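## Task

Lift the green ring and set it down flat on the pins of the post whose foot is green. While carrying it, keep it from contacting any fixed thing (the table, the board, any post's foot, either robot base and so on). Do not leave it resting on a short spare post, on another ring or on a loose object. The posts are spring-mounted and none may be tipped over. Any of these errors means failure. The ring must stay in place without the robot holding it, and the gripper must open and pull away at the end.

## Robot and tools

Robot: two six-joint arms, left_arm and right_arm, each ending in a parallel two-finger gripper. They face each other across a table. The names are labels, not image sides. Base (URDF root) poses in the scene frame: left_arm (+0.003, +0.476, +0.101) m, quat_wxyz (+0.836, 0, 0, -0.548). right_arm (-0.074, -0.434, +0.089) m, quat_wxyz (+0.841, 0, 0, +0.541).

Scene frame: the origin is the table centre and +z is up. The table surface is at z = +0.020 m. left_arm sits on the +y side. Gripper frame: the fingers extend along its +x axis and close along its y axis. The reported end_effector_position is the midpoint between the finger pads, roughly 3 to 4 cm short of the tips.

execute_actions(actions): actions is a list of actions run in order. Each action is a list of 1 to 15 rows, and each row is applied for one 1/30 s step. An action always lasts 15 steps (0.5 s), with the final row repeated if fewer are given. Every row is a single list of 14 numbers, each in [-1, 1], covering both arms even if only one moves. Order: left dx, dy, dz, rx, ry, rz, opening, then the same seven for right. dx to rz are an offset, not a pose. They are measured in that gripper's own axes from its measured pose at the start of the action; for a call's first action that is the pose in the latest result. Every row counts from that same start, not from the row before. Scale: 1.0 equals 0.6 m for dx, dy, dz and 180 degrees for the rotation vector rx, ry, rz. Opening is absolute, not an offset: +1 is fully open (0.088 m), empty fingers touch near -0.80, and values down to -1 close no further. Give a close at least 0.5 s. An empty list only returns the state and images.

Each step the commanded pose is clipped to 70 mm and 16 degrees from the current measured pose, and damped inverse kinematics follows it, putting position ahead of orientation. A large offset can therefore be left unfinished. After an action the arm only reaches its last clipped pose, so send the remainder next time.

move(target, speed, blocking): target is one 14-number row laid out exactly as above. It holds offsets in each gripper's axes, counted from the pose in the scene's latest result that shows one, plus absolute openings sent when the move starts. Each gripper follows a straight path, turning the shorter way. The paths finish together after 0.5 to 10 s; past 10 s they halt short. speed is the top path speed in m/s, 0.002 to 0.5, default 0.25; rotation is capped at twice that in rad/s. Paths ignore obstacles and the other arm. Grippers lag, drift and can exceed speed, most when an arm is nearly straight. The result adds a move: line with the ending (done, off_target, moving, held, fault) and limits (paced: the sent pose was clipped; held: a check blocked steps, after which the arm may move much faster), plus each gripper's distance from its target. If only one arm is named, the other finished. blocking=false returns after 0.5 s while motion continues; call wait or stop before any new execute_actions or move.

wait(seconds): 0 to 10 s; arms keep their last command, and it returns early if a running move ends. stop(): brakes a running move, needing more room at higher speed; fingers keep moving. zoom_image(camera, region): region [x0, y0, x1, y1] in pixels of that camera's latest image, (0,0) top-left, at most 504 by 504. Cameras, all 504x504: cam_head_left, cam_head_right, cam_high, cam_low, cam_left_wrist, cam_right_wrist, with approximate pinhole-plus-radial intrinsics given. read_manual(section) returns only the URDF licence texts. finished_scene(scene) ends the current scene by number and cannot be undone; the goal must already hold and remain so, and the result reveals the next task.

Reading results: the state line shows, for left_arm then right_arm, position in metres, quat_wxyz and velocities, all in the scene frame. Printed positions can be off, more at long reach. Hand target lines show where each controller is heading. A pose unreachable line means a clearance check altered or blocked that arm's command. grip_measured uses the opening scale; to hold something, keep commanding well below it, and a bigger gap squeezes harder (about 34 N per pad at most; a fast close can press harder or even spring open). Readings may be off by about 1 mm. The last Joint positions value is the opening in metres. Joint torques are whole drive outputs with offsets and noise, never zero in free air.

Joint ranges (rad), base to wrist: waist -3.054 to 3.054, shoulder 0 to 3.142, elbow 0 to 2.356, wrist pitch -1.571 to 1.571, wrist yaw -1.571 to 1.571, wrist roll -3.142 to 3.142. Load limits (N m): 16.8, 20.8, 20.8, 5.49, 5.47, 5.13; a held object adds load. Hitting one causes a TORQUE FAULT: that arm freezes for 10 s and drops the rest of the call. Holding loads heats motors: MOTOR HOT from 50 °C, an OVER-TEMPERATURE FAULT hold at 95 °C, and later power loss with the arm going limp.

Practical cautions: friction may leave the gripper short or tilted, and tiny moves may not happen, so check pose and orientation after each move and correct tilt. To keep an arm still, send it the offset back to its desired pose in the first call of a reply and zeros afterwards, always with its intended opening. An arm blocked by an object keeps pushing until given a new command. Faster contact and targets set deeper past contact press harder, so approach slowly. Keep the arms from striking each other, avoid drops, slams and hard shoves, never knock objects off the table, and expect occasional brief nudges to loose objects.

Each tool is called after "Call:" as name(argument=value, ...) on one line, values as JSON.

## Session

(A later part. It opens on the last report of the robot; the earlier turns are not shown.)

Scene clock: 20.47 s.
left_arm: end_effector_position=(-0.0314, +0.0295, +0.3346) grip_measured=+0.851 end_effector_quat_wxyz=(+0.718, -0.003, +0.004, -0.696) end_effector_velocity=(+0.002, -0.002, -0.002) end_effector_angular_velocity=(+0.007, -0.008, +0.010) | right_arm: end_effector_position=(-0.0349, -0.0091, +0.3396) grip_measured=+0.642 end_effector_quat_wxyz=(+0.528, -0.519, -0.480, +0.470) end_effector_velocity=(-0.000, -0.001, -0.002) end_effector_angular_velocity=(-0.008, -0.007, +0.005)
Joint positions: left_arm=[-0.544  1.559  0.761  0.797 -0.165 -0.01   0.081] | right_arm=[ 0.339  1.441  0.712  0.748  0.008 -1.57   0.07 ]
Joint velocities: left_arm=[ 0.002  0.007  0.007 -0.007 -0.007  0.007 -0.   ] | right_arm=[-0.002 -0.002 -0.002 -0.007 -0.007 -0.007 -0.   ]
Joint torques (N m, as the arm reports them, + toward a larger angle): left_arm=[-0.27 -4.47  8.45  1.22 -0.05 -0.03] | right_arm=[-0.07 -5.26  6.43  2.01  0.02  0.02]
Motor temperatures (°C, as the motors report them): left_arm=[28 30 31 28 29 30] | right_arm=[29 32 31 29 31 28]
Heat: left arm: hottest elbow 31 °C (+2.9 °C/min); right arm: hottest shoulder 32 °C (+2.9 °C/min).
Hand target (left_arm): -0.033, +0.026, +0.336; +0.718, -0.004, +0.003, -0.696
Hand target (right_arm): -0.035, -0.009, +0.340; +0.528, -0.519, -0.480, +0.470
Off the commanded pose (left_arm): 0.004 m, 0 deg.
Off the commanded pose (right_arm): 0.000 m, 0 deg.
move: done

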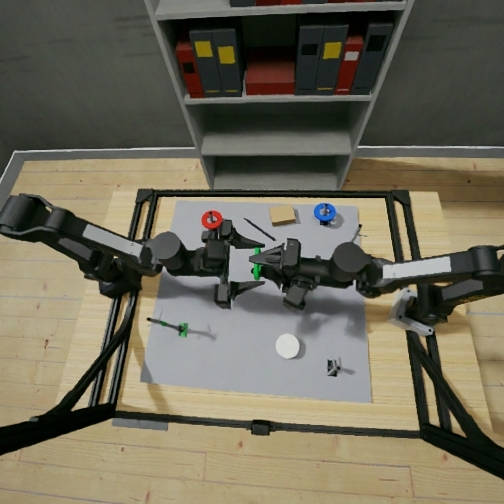

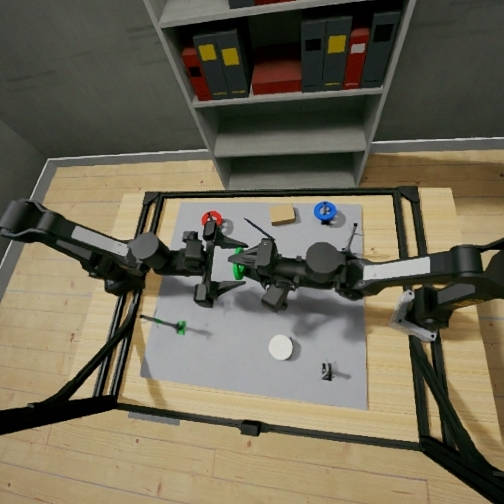

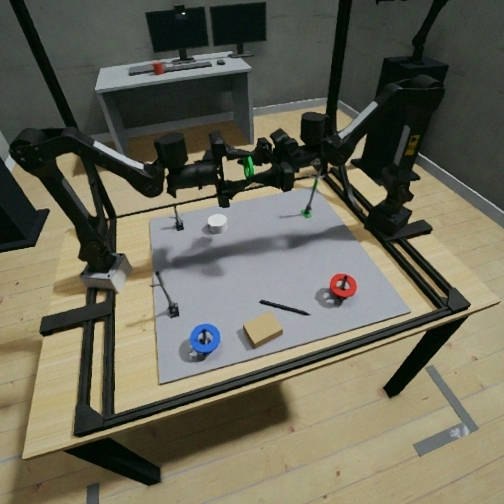

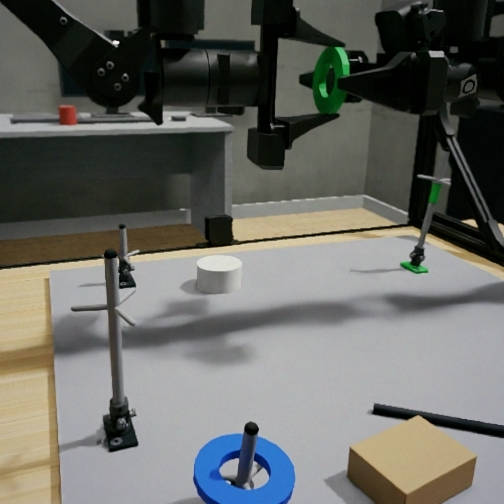

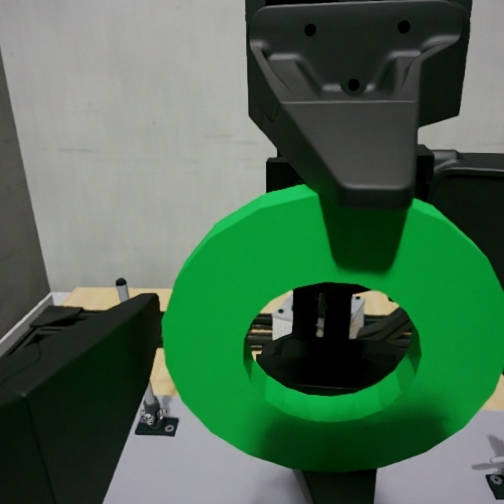

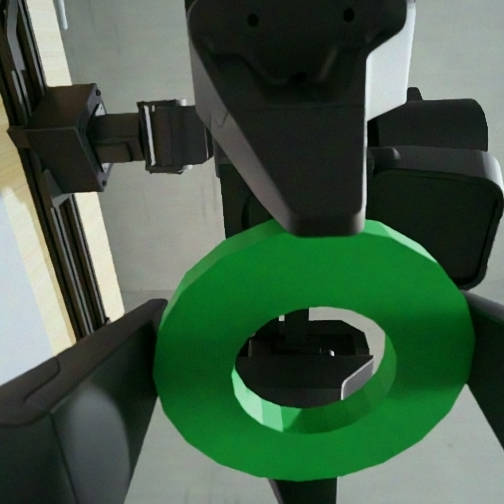

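Close enough; close left.

Call:
execute_actions(actions=[[[0,0.002,0,0,0,0,0.81,0,0,0,0,0,0,0.3],[0,0.002,0,0,0,0,0.77,0,0,0,0,0,0,0.3],[0,0.002,0,0,0,0,0.73,0,0,0,0,0,0,0.3],[0,0.002,0,0,0,0,0.69,0,0,0,0,0,0,0.3],[0,0.002,0,0,0,0,0.65,0,0,0,0,0,0,0.3],[0,0.002,0,0,0,0,0.61,0,0,0,0,0,0,0.3],[0,0.002,0,0,0,0,0.57,0,0,0,0,0,0,0.3],[0,0.002,0,0,0,0,0.53,0,0,0,0,0,0,0.3],[0,0.002,0,0,0,0,0.49,0,0,0,0,0,0,0.3],[0,0.002,0,0,0,0,0.44,0,0,0,0,0,0,0.3],[0,0.002,0,0,0,0,0.38,0,0,0,0,0,0,0.3],[0,0.002,0,0,0,0,0.3,0,0,0,0,0,0,0.3]]])

Scene clock: 21.13 s.
left_arm: end_effector_position=(-0.0312, +0.0292, +0.3348) grip_measured=+0.648 end_effector_quat_wxyz=(+0.718, -0.003, +0.004, -0.696) end_effector_velocity=(+0.000, +0.001, -0.005) end_effector_angular_velocity=(+0.022, -0.010, +0.015) | right_arm: end_effector_position=(-0.0349, -0.0091, +0.3396) grip_measured=+0.642 end_effector_quat_wxyz=(+0.528, -0.519, -0.480, +0.470) end_effector_velocity=(-0.002, -0.000, -0.002) end_effector_angular_velocity=(-0.008, -0.007, +0.019)
Joint positions: left_arm=[-0.543  1.56   0.762  0.797 -0.165 -0.01   0.071] | right_arm=[ 0.339  1.441  0.712  0.748  0.009 -1.57   0.07 ]
Joint velocities: left_arm=[-0.007 -0.002 -0.002 -0.022 -0.022  0.007 -0.   ] | right_arm=[-0.002 -0.002 -0.002 -0.007 -0.022 -0.007 -0.   ]
Joint torques (N m, as the arm reports them, + toward a larger angle): left_arm=[ 0.28 -5.62  6.52  1.34  0.11  0.  ] | right_arm=[-0.07 -5.26  6.44  2.01  0.01  0.02]
Motor temperatures (°C, as the motors report them): left_arm=[28 30 31 28 29 30] | right_arm=[29 32 32 29 31 28]
Heat: left arm: hottest elbow 31 °C (+2.8 °C/min); right arm: hottest shoulder 32 °C (+2.8 °C/min).
Hand target (left_arm): -0.030, +0.030, +0.335; +0.718, -0.003, +0.004, -0.696
Hand target (right_arm): -0.035, -0.009, +0.340; +0.528, -0.519, -0.480, +0.471
Off the commanded pose (left_arm): 0.001 m, 0 deg.
Off the commanded pose (right_arm): 0.000 m, 0 deg.

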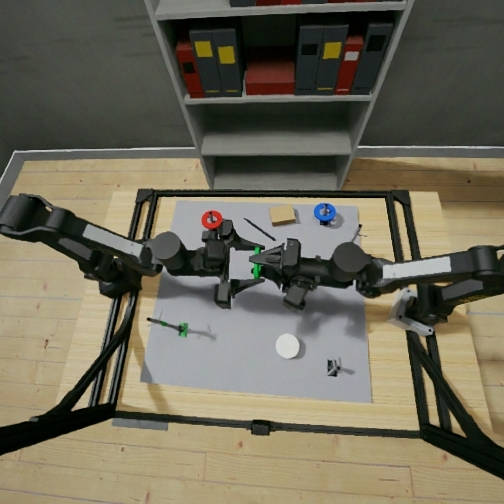

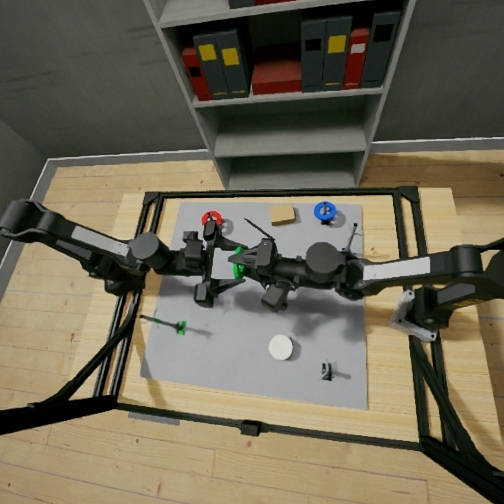

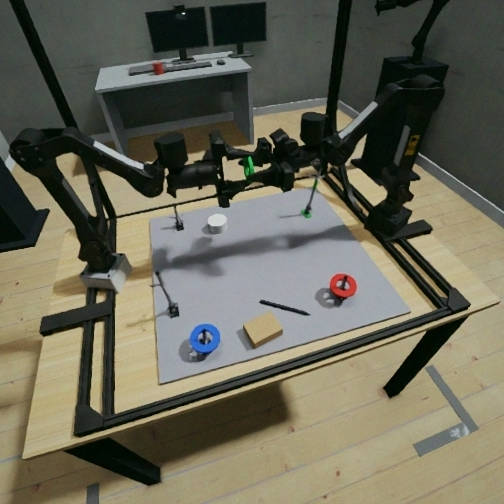

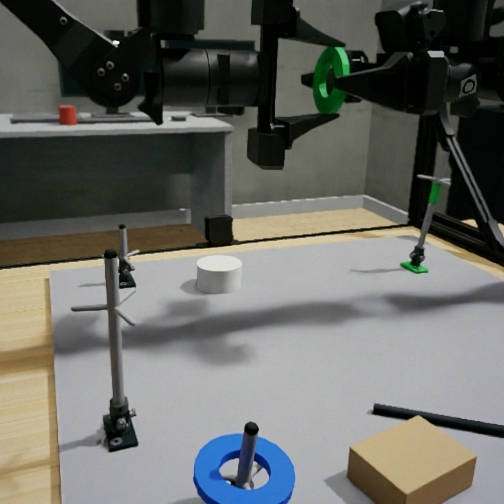

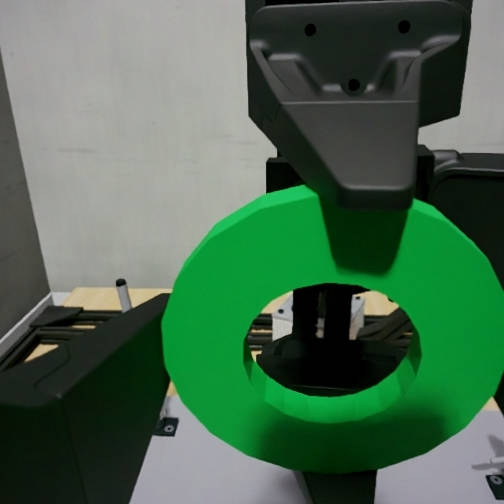

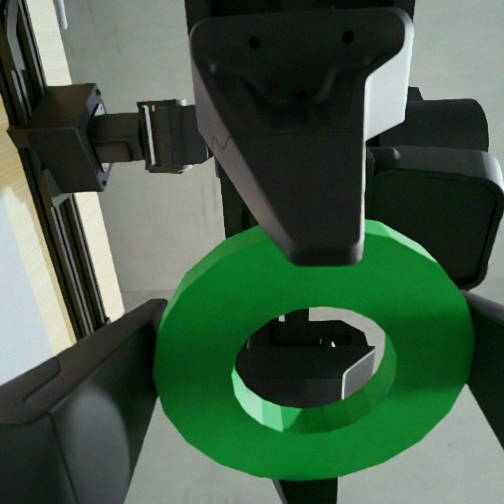

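Call:
execute_actions(actions=[[[0,0,0,0,0,0,0.3,0,0,0,0,0,0,1],[0,0,0,0,0,0,0.3,0,0,0,0,0,0,1],[0,0,0,0,0,0,0.3,0,0,0,0,0,0,1],[0,0,0,0,0,0,0.3,0,0,0,0,0,0,1],[0,0,0,0,0,0,0.3,0,0,0,0,0,0,1],[0,0,0,0,0,0,0.3,0,0,0,0,0,0,1],[0,0,0,0,0,0,0.3,0,0,0,0,0,0,1],[0,0,0,0,0,0,0.3,0,0,0,0,0,0,1],[0,0,0,0,0,0,0.3,-0.01,0,0,0,0,0,1],[0,0,0,0,0,0,0.3,-0.02,0,0,0,0,0,1],[0,0,0,0,0,0,0.3,-0.03,0,0,0,0,0,1],[0,0,0,0,0,0,0.3,-0.04,0,0,0,0,0,1],[0,0,0,0,0,0,0.3,-0.05,0,0,0,0,0,1],[0,0,0,0,0,0,0.3,-0.06,0,0,0,0,0,1],[0,0,0,0,0,0,0.3,-0.07,0,0,0,0,0,1]]])

Scene clock: 22.37 s.
left_arm: end_effector_position=(-0.0312, +0.0292, +0.3348) grip_measured=+0.648 end_effector_quat_wxyz=(+0.718, -0.003, +0.004, -0.696) end_effector_velocity=(+0.000, +0.001, -0.002) end_effector_angular_velocity=(+0.007, -0.008, +0.005) | right_arm: end_effector_position=(-0.0365, -0.0271, +0.3397) grip_measured=+0.990 end_effector_quat_wxyz=(+0.529, -0.518, -0.480, +0.470) end_effector_velocity=(-0.017, -0.140, +0.007) end_effector_angular_velocity=(+0.027, +0.004, +0.034)
Joint positions: left_arm=[-0.543  1.56   0.762  0.797 -0.164 -0.01   0.071] | right_arm=[ 0.339  1.365  0.65   0.735  0.009 -1.57   0.087]
Joint velocities: left_arm=[-0.002 -0.002 -0.002 -0.007 -0.007  0.007 -0.   ] | right_arm=[-0.002 -0.613 -0.462 -0.125 -0.037  0.007  0.006]
Joint torques (N m, as the arm reports them, + toward a larger angle): left_arm=[-0.07 -5.4   6.7   1.33  0.02 -0.01] | right_arm=[-0.03 -5.92  4.93  1.84  0.03  0.02]
Motor temperatures (°C, as the motors report them): left_arm=[28 30 31 28 29 30] | right_arm=[29 32 32 29 31 28]
Heat: left arm: hottest elbow 31 °C (+2.7 °C/min); right arm: hottest shoulder 32 °C (+2.7 °C/min).
Hand target (left_arm): -0.031, +0.029, +0.335; +0.718, -0.003, +0.004, -0.696
Hand target (right_arm): -0.038, -0.047, +0.337; +0.528, -0.519, -0.480, +0.470
Off the commanded pose (left_arm): 0.000 m, 0 deg.
Off the commanded pose (right_arm): 0.024 m, 0 deg.

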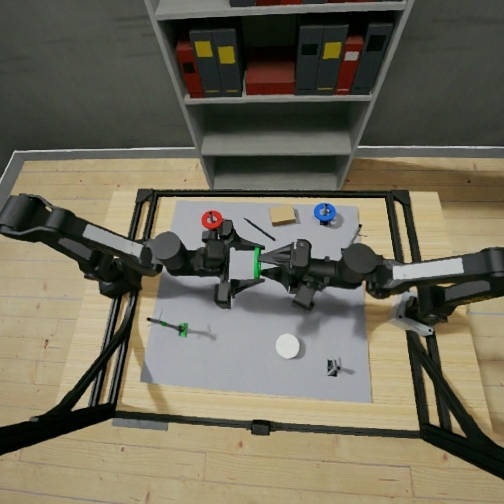

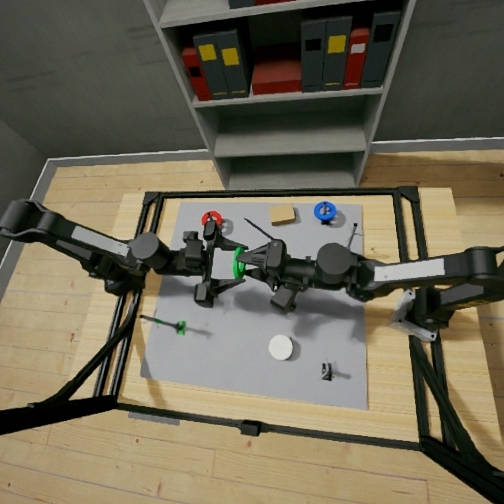

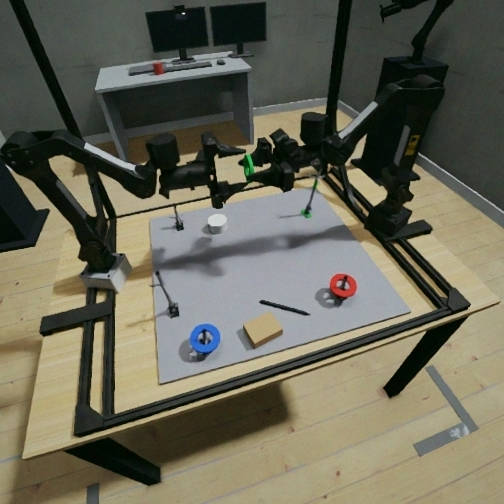

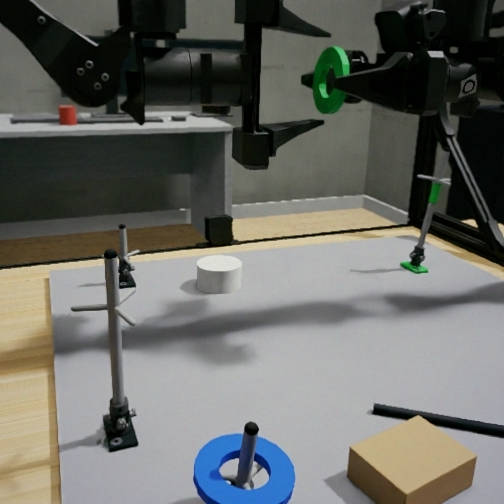

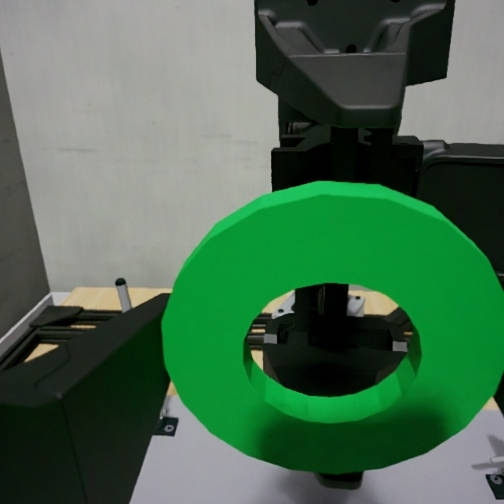

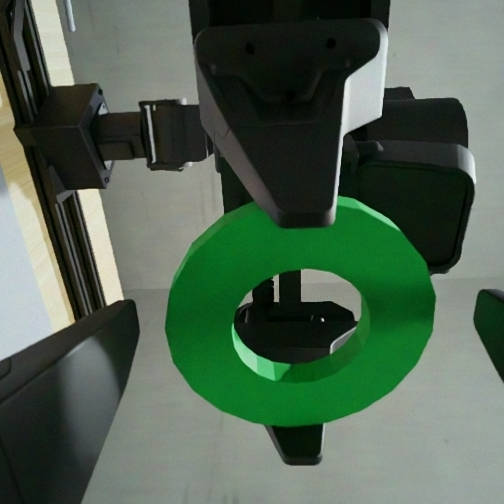

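Call:
move(target=[-0.465,-0.16,-0.07,0.175,0.404,-0.172,0.3,-0.15,0,0,0,0,0,1], speed=0.3)

Call:
zoom_image(camera="cam_low", region=[344, 40, 504, 280])

Scene clock: 25.50 s.
left_arm: end_effector_position=(-0.1313, +0.3062, +0.2904) grip_measured=+0.648 end_effector_quat_wxyz=(+0.360, +0.585, +0.237, -0.687) end_effector_velocity=(+0.001, +0.004, -0.002) end_effector_angular_velocity=(+0.016, -0.019, +0.011) | right_arm: end_effector_position=(-0.0441, -0.1146, +0.3428) grip_measured=+1.000 end_effector_quat_wxyz=(+0.531, -0.516, -0.483, +0.467) end_effector_velocity=(-0.003, -0.002, +0.001) end_effector_angular_velocity=(+0.002, -0.008, +0.019)
Joint positions: left_arm=[-1.156  1.207  1.174 -1.338 -0.107 -0.041  0.071] | right_arm=[ 0.339  0.914  0.413  0.531  0.01  -1.57   0.088]
Joint velocities: left_arm=[-0.012  0.007  0.002 -0.022 -0.007 -0.022 -0.   ] | right_arm=[-0.002 -0.012 -0.002 -0.007 -0.022 -0.007  0.   ]
Joint torques (N m, as the arm reports them, + toward a larger angle): left_arm=[-0.29 -1.96  7.9   0.02  0.06 -0.28] | right_arm=[ 0.12 -3.21  5.27  1.79  0.1   0.01]
Motor temperatures (°C, as the motors report them): left_arm=[28 30 31 29 29 30] | right_arm=[29 32 32 29 31 28]
Heat: left arm: hottest elbow 31 °C (+2.4 °C/min); right arm: hottest shoulder 32 °C (+2.4 °C/min).
Hand target (left_arm): -0.134, +0.305, +0.293; +0.360, +0.582, +0.238, -0.689
Hand target (right_arm): -0.045, -0.117, +0.338; +0.529, -0.518, -0.480, +0.470
Off the commanded pose (left_arm): 0.006 m, 1 deg.
Off the commanded pose (right_arm): 0.005 m, 1 deg.
move: done

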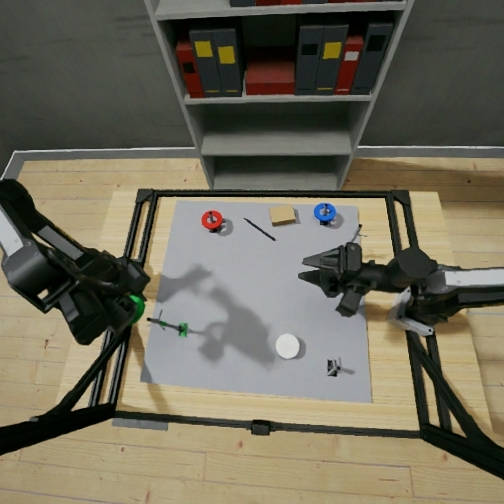

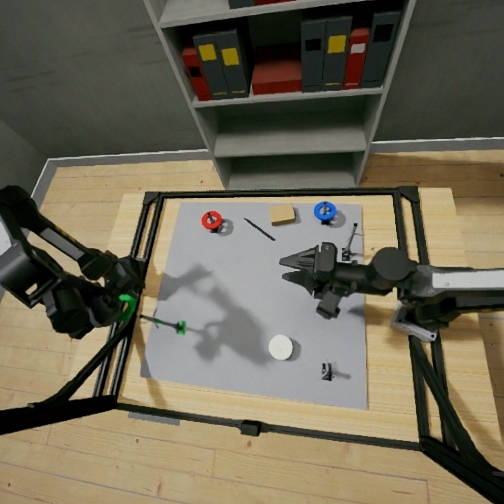

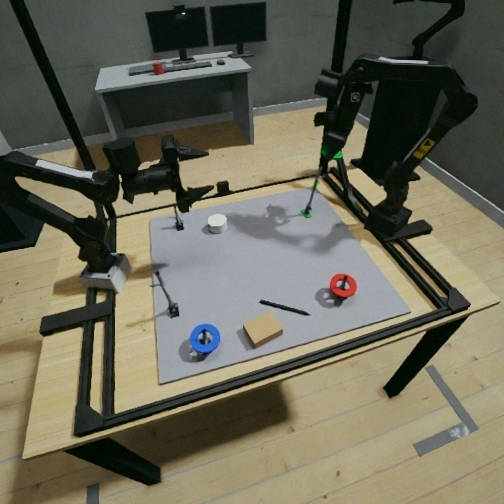

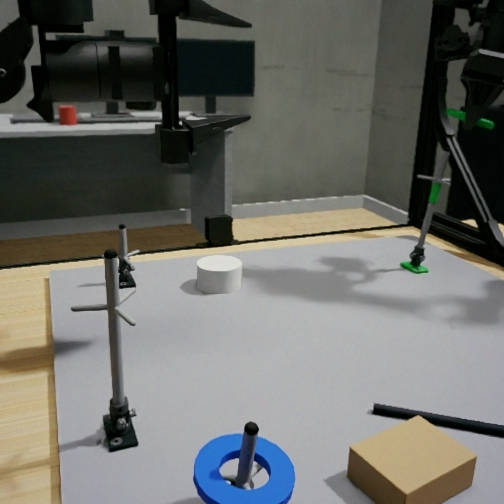

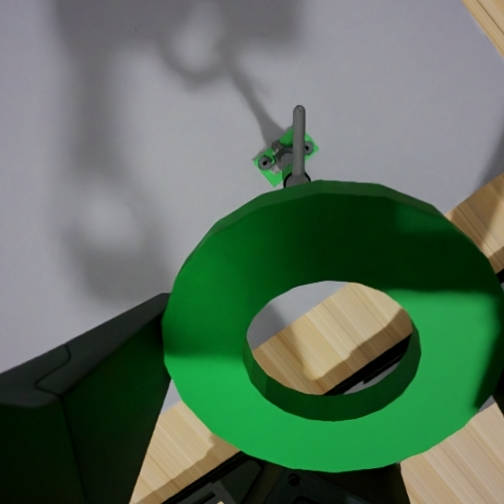

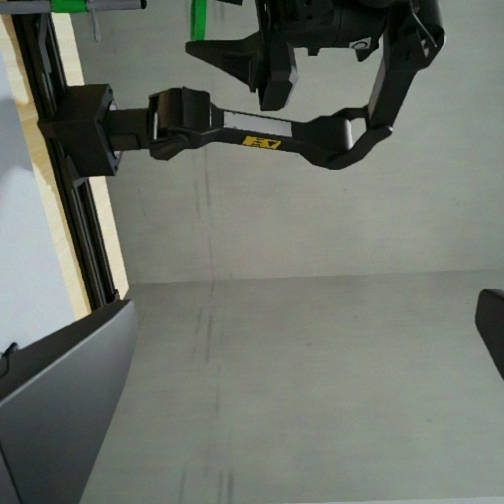

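Region (344, 40, 504, 280) of cam_low's 504x504 image, scaled by 2.100, with more detail than that image has.

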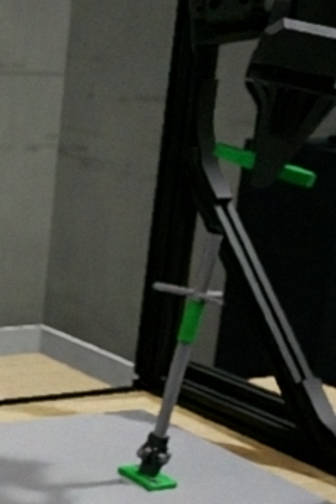

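Call:
move(target=[0.033,-0.003,0.036,0,0.022,-0.011,0.3,0,0,0,0,-0.1,0,1], speed=0.1)

Call:
zoom_image(camera="cam_low", region=[344, 40, 504, 280])

Scene clock: 27.67 s.
left_arm: end_effector_position=(-0.1454, +0.2902, +0.2730) grip_measured=+0.647 end_effector_quat_wxyz=(+0.340, +0.607, +0.260, -0.669) end_effector_velocity=(+0.001, +0.000, +0.000) end_effector_angular_velocity=(+0.001, -0.009, +0.006) | right_arm: end_effector_position=(-0.0454, -0.1164, +0.3378) grip_measured=+1.000 end_effector_quat_wxyz=(+0.448, -0.439, -0.557, +0.544) end_effector_velocity=(+0.003, -0.000, -0.003) end_effector_angular_velocity=(-0.010, -0.003, -0.005)
Joint positions: left_arm=[-1.13   1.34   1.21  -1.314 -0.069 -0.024  0.071] | right_arm=[ 0.087  0.984  0.424  0.585 -0.555 -1.563  0.088]
Joint velocities: left_arm=[-0.002  0.002  0.002 -0.007 -0.007 -0.007 -0.   ] | right_arm=[-0.012  0.002 -0.002 -0.007 -0.007 -0.007  0.   ]
Joint torques (N m, as the arm reports them, + toward a larger angle): left_arm=[ 0.24 -2.67  8.02  0.22  0.06  0.21] | right_arm=[-0.48 -1.89  8.23  2.1  -0.06  0.1 ]
Motor temperatures (°C, as the motors report them): left_arm=[28 30 32 28 29 31] | right_arm=[29 32 32 30 31 28]
Heat: left arm: hottest elbow 32 °C (+4.3 °C/min); right arm: hottest shoulder 32 °C (+2.2 °C/min).
Hand target (left_arm): -0.148, +0.287, +0.275; +0.340, +0.605, +0.259, -0.672
Hand target (right_arm): -0.044, -0.115, +0.343; -0.450, +0.436, +0.560, -0.541
Off the commanded pose (left_arm): 0.005 m, 1 deg.
Off the commanded pose (right_arm): 0.005 m, 0 deg.
move: done

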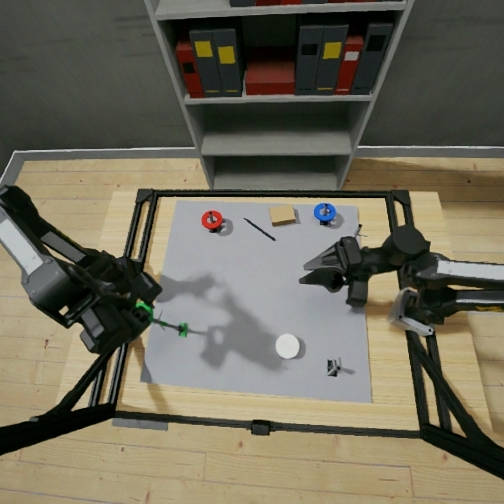

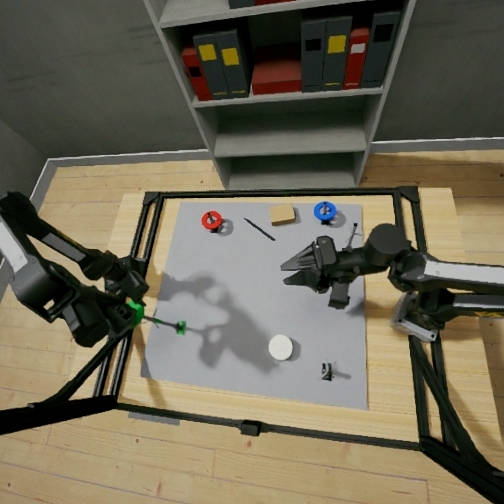

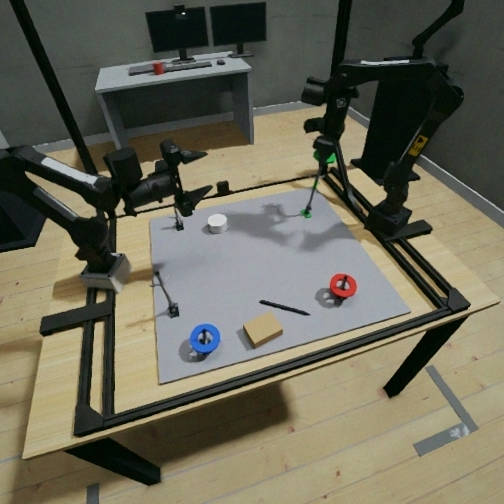

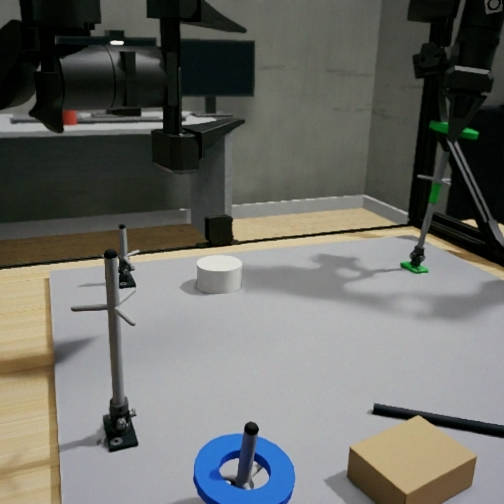

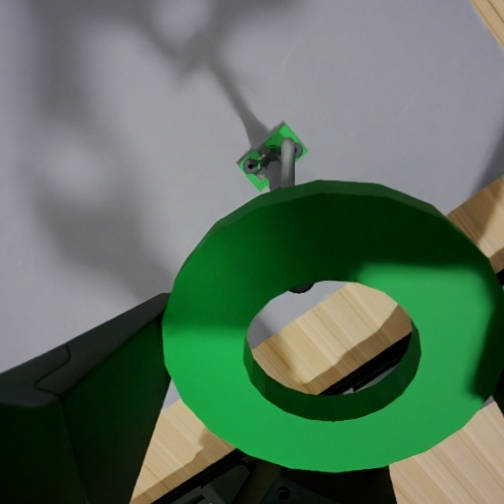

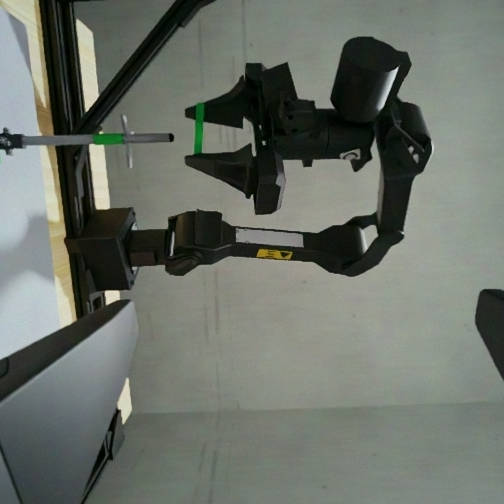

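Region (344, 40, 504, 280) of cam_low's 504x504 image, scaled by 2.100, with more detail than that image has.

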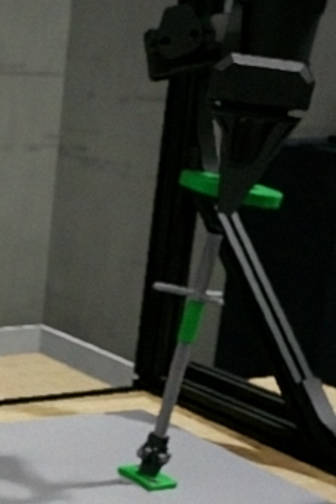

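Call:
move(target=[0.08,0.005,0,0,0,0,0.3,0,0,0,0,0,0,1], speed=0.06)

Call:
zoom_image(camera="cam_right_wrist", region=[70, 60, 270, 220])

Call:
zoom_image(camera="cam_low", region=[384, 90, 504, 220])

Scene clock: 28.97 s.
left_arm: end_effector_position=(-0.1464, +0.2804, +0.2313) grip_measured=+0.647 end_effector_quat_wxyz=(+0.345, +0.601, +0.258, -0.673) end_effector_velocity=(+0.000, -0.003, -0.003) end_effector_angular_velocity=(-0.009, +0.003, +0.025) | right_arm: end_effector_position=(-0.0454, -0.1164, +0.3377) grip_measured=+1.000 end_effector_quat_wxyz=(+0.448, -0.438, -0.557, +0.545) end_effector_velocity=(+0.002, -0.000, +0.003) end_effector_angular_velocity=(+0.010, +0.003, -0.010)
Joint positions: left_arm=[-1.106  1.353  1.051 -1.124 -0.068 -0.004  0.071] | right_arm=[ 0.086  0.984  0.424  0.586 -0.557 -1.562  0.088]
Joint velocities: left_arm=[ 0.002  0.002 -0.012  0.022 -0.007 -0.022 -0.   ] | right_arm=[-0.002 -0.002  0.002  0.007  0.007  0.007  0.   ]
Joint torques (N m, as the arm reports them, + toward a larger angle): left_arm=[ 0.29 -2.95  4.6   0.25  0.09  0.22] | right_arm=[-0.03 -2.64  6.64  1.82  0.08  0.01]
Motor temperatures (°C, as the motors report them): left_arm=[28 30 32 28 29 31] | right_arm=[29 32 32 30 31 28]
Heat: left arm: hottest elbow 32 °C (+4.1 °C/min); right arm: hottest shoulder 32 °C (+2.1 °C/min).
Hand target (left_arm): -0.145, +0.282, +0.226; +0.340, +0.607, +0.260, -0.669
Hand target (right_arm): -0.045, -0.116, +0.338; -0.448, +0.439, +0.557, -0.544
Off the commanded pose (left_arm): 0.006 m, 1 deg.
Off the commanded pose (right_arm): 0.000 m, 0 deg.
move: done

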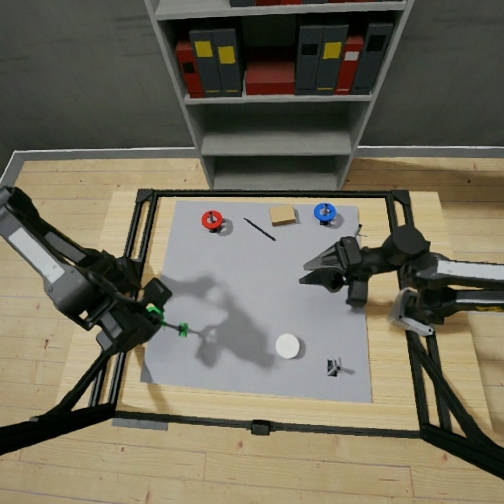

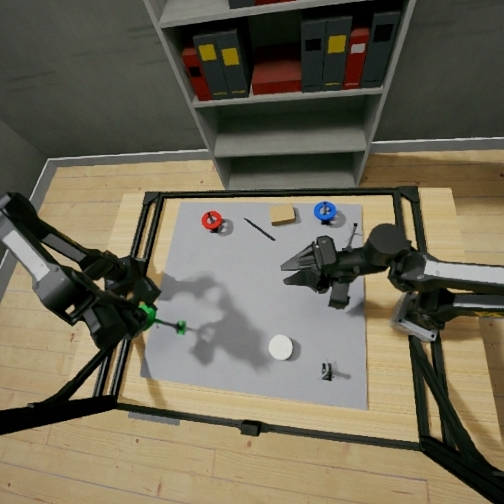

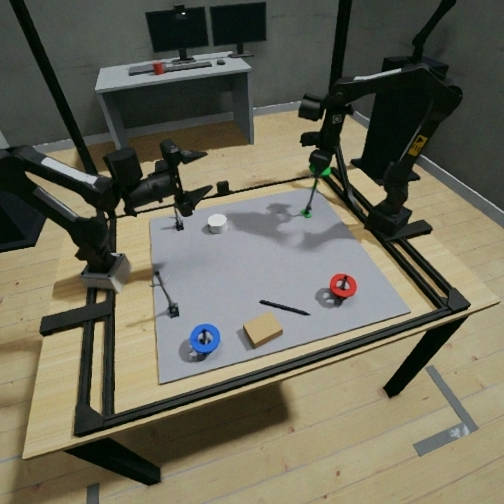

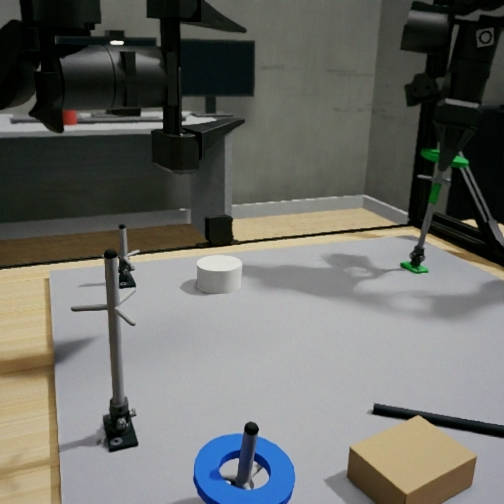

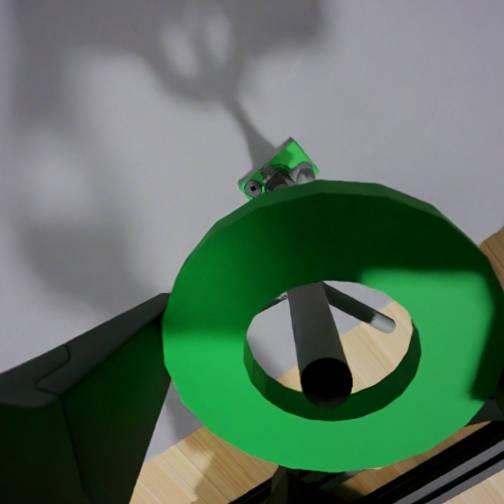

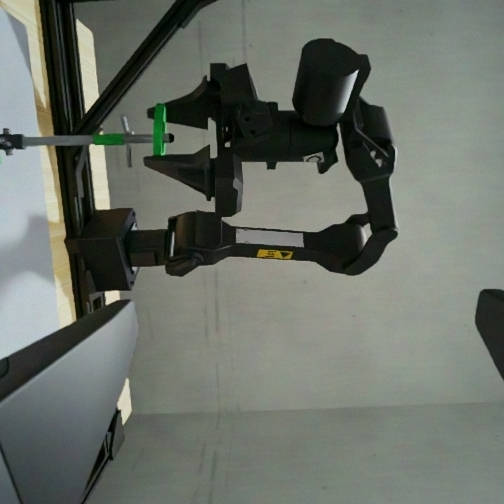

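Region (70, 60, 270, 220) of cam_right_wrist's 504x504 image, scaled by 2.520, with more detail than that image has; it fills the top 403 rows of this view, and the rest is white.

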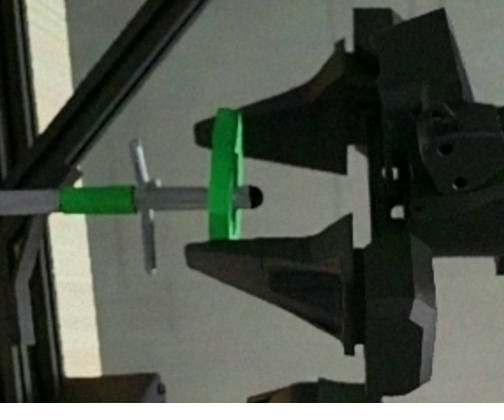

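Region (384, 90, 504, 220) of cam_low's 504x504 image, scaled by 3.877, with more detail than that image has; it fills the left 465 columns of this view, and the rest is white.

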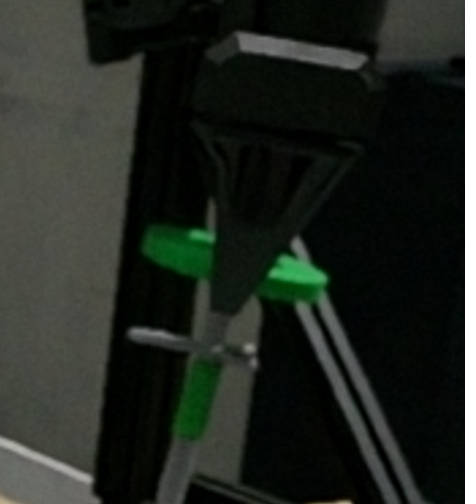

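Call:
move(target=[0.042,0.003,-0.005,0,0.005,0,0.3,0,0,0,0,0,0,1], speed=0.05)

Call:
zoom_image(camera="cam_right_wrist", region=[70, 60, 270, 220])

Call:
zoom_image(camera="cam_low", region=[384, 90, 504, 220])

Scene clock: 29.97 s.
left_arm: end_effector_position=(-0.1462, +0.2761, +0.2117) grip_measured=+0.647 end_effector_quat_wxyz=(+0.347, +0.600, +0.258, -0.673) end_effector_velocity=(+0.001, -0.003, -0.003) end_effector_angular_velocity=(-0.019, -0.009, +0.022) | right_arm: end_effector_position=(-0.0455, -0.1164, +0.3377) grip_measured=+1.000 end_effector_quat_wxyz=(+0.448, -0.438, -0.557, +0.545) end_effector_velocity=(-0.002, -0.000, +0.000) end_effector_angular_velocity=(-0.001, -0.007, +0.010)
Joint positions: left_arm=[-1.095  1.371  0.987 -1.039 -0.068  0.003  0.071] | right_arm=[ 0.086  0.984  0.424  0.586 -0.557 -1.562  0.088]
Joint velocities: left_arm=[-0.002  0.002 -0.012  0.022 -0.022 -0.022  0.   ] | right_arm=[ 0.002 -0.002  0.002 -0.007 -0.007 -0.007  0.   ]
Joint torques (N m, as the arm reports them, + toward a larger angle): left_arm=[ 0.26 -2.92  4.67  0.25  0.03  0.24] | right_arm=[-0.09 -2.59  6.65  1.84  0.02  0.02]
Motor temperatures (°C, as the motors report them): left_arm=[28 30 32 28 29 31] | right_arm=[29 32 32 30 31 28]
Heat: left arm: hottest elbow 32 °C (+4.0 °C/min); right arm: hottest shoulder 32 °C (+2.0 °C/min).
Hand target (left_arm): -0.144, +0.278, +0.206; +0.343, +0.606, +0.261, -0.669
Hand target (right_arm): -0.046, -0.116, +0.338; -0.448, +0.438, +0.557, -0.545
Off the commanded pose (left_arm): 0.006 m, 1 deg.
Off the commanded pose (right_arm): 0.000 m, 0 deg.
move: done

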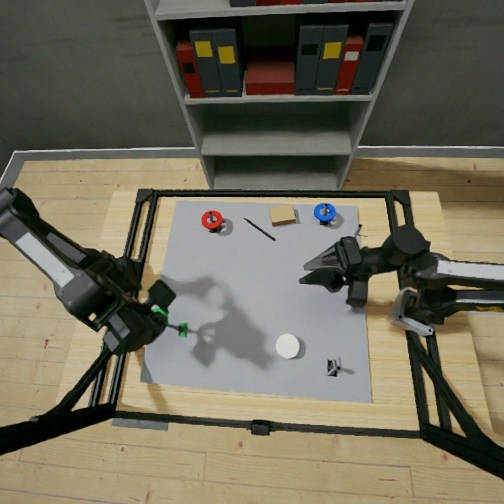

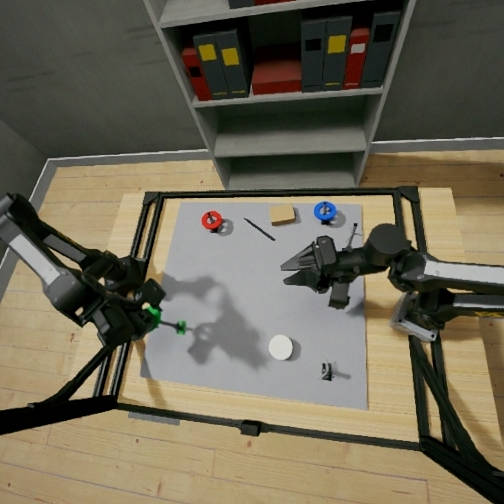

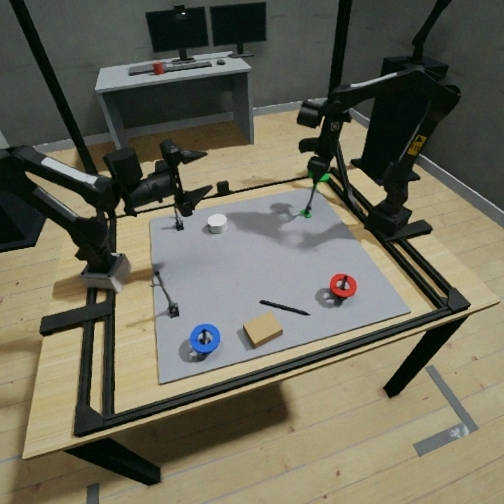

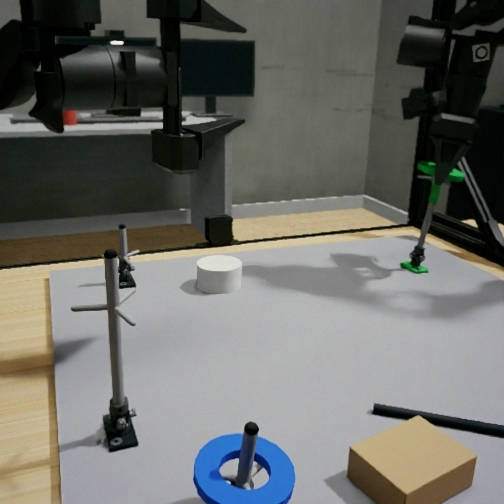

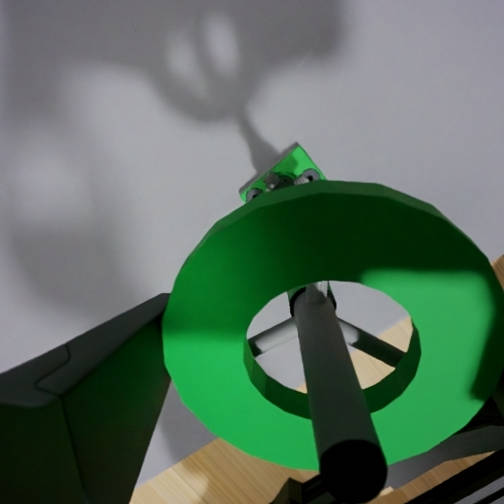

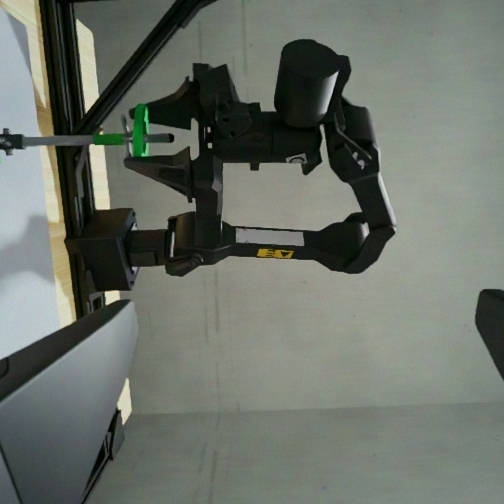

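Region (70, 60, 270, 220) of cam_right_wrist's 504x504 image, scaled by 2.520, with more detail than that image has; it fills the top 403 rows of this view, and the rest is white.

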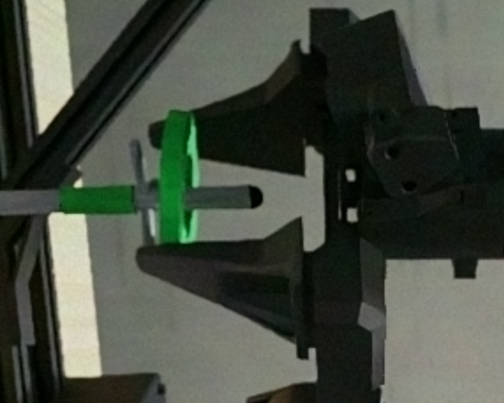

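Region (384, 90, 504, 220) of cam_low's 504x504 image, scaled by 3.877, with more detail than that image has; it fills the left 465 columns of this view, and the rest is white.

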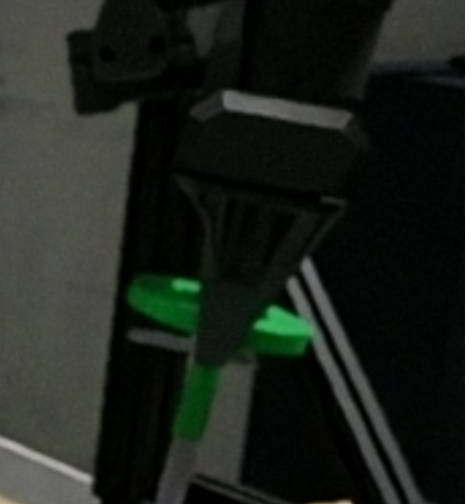

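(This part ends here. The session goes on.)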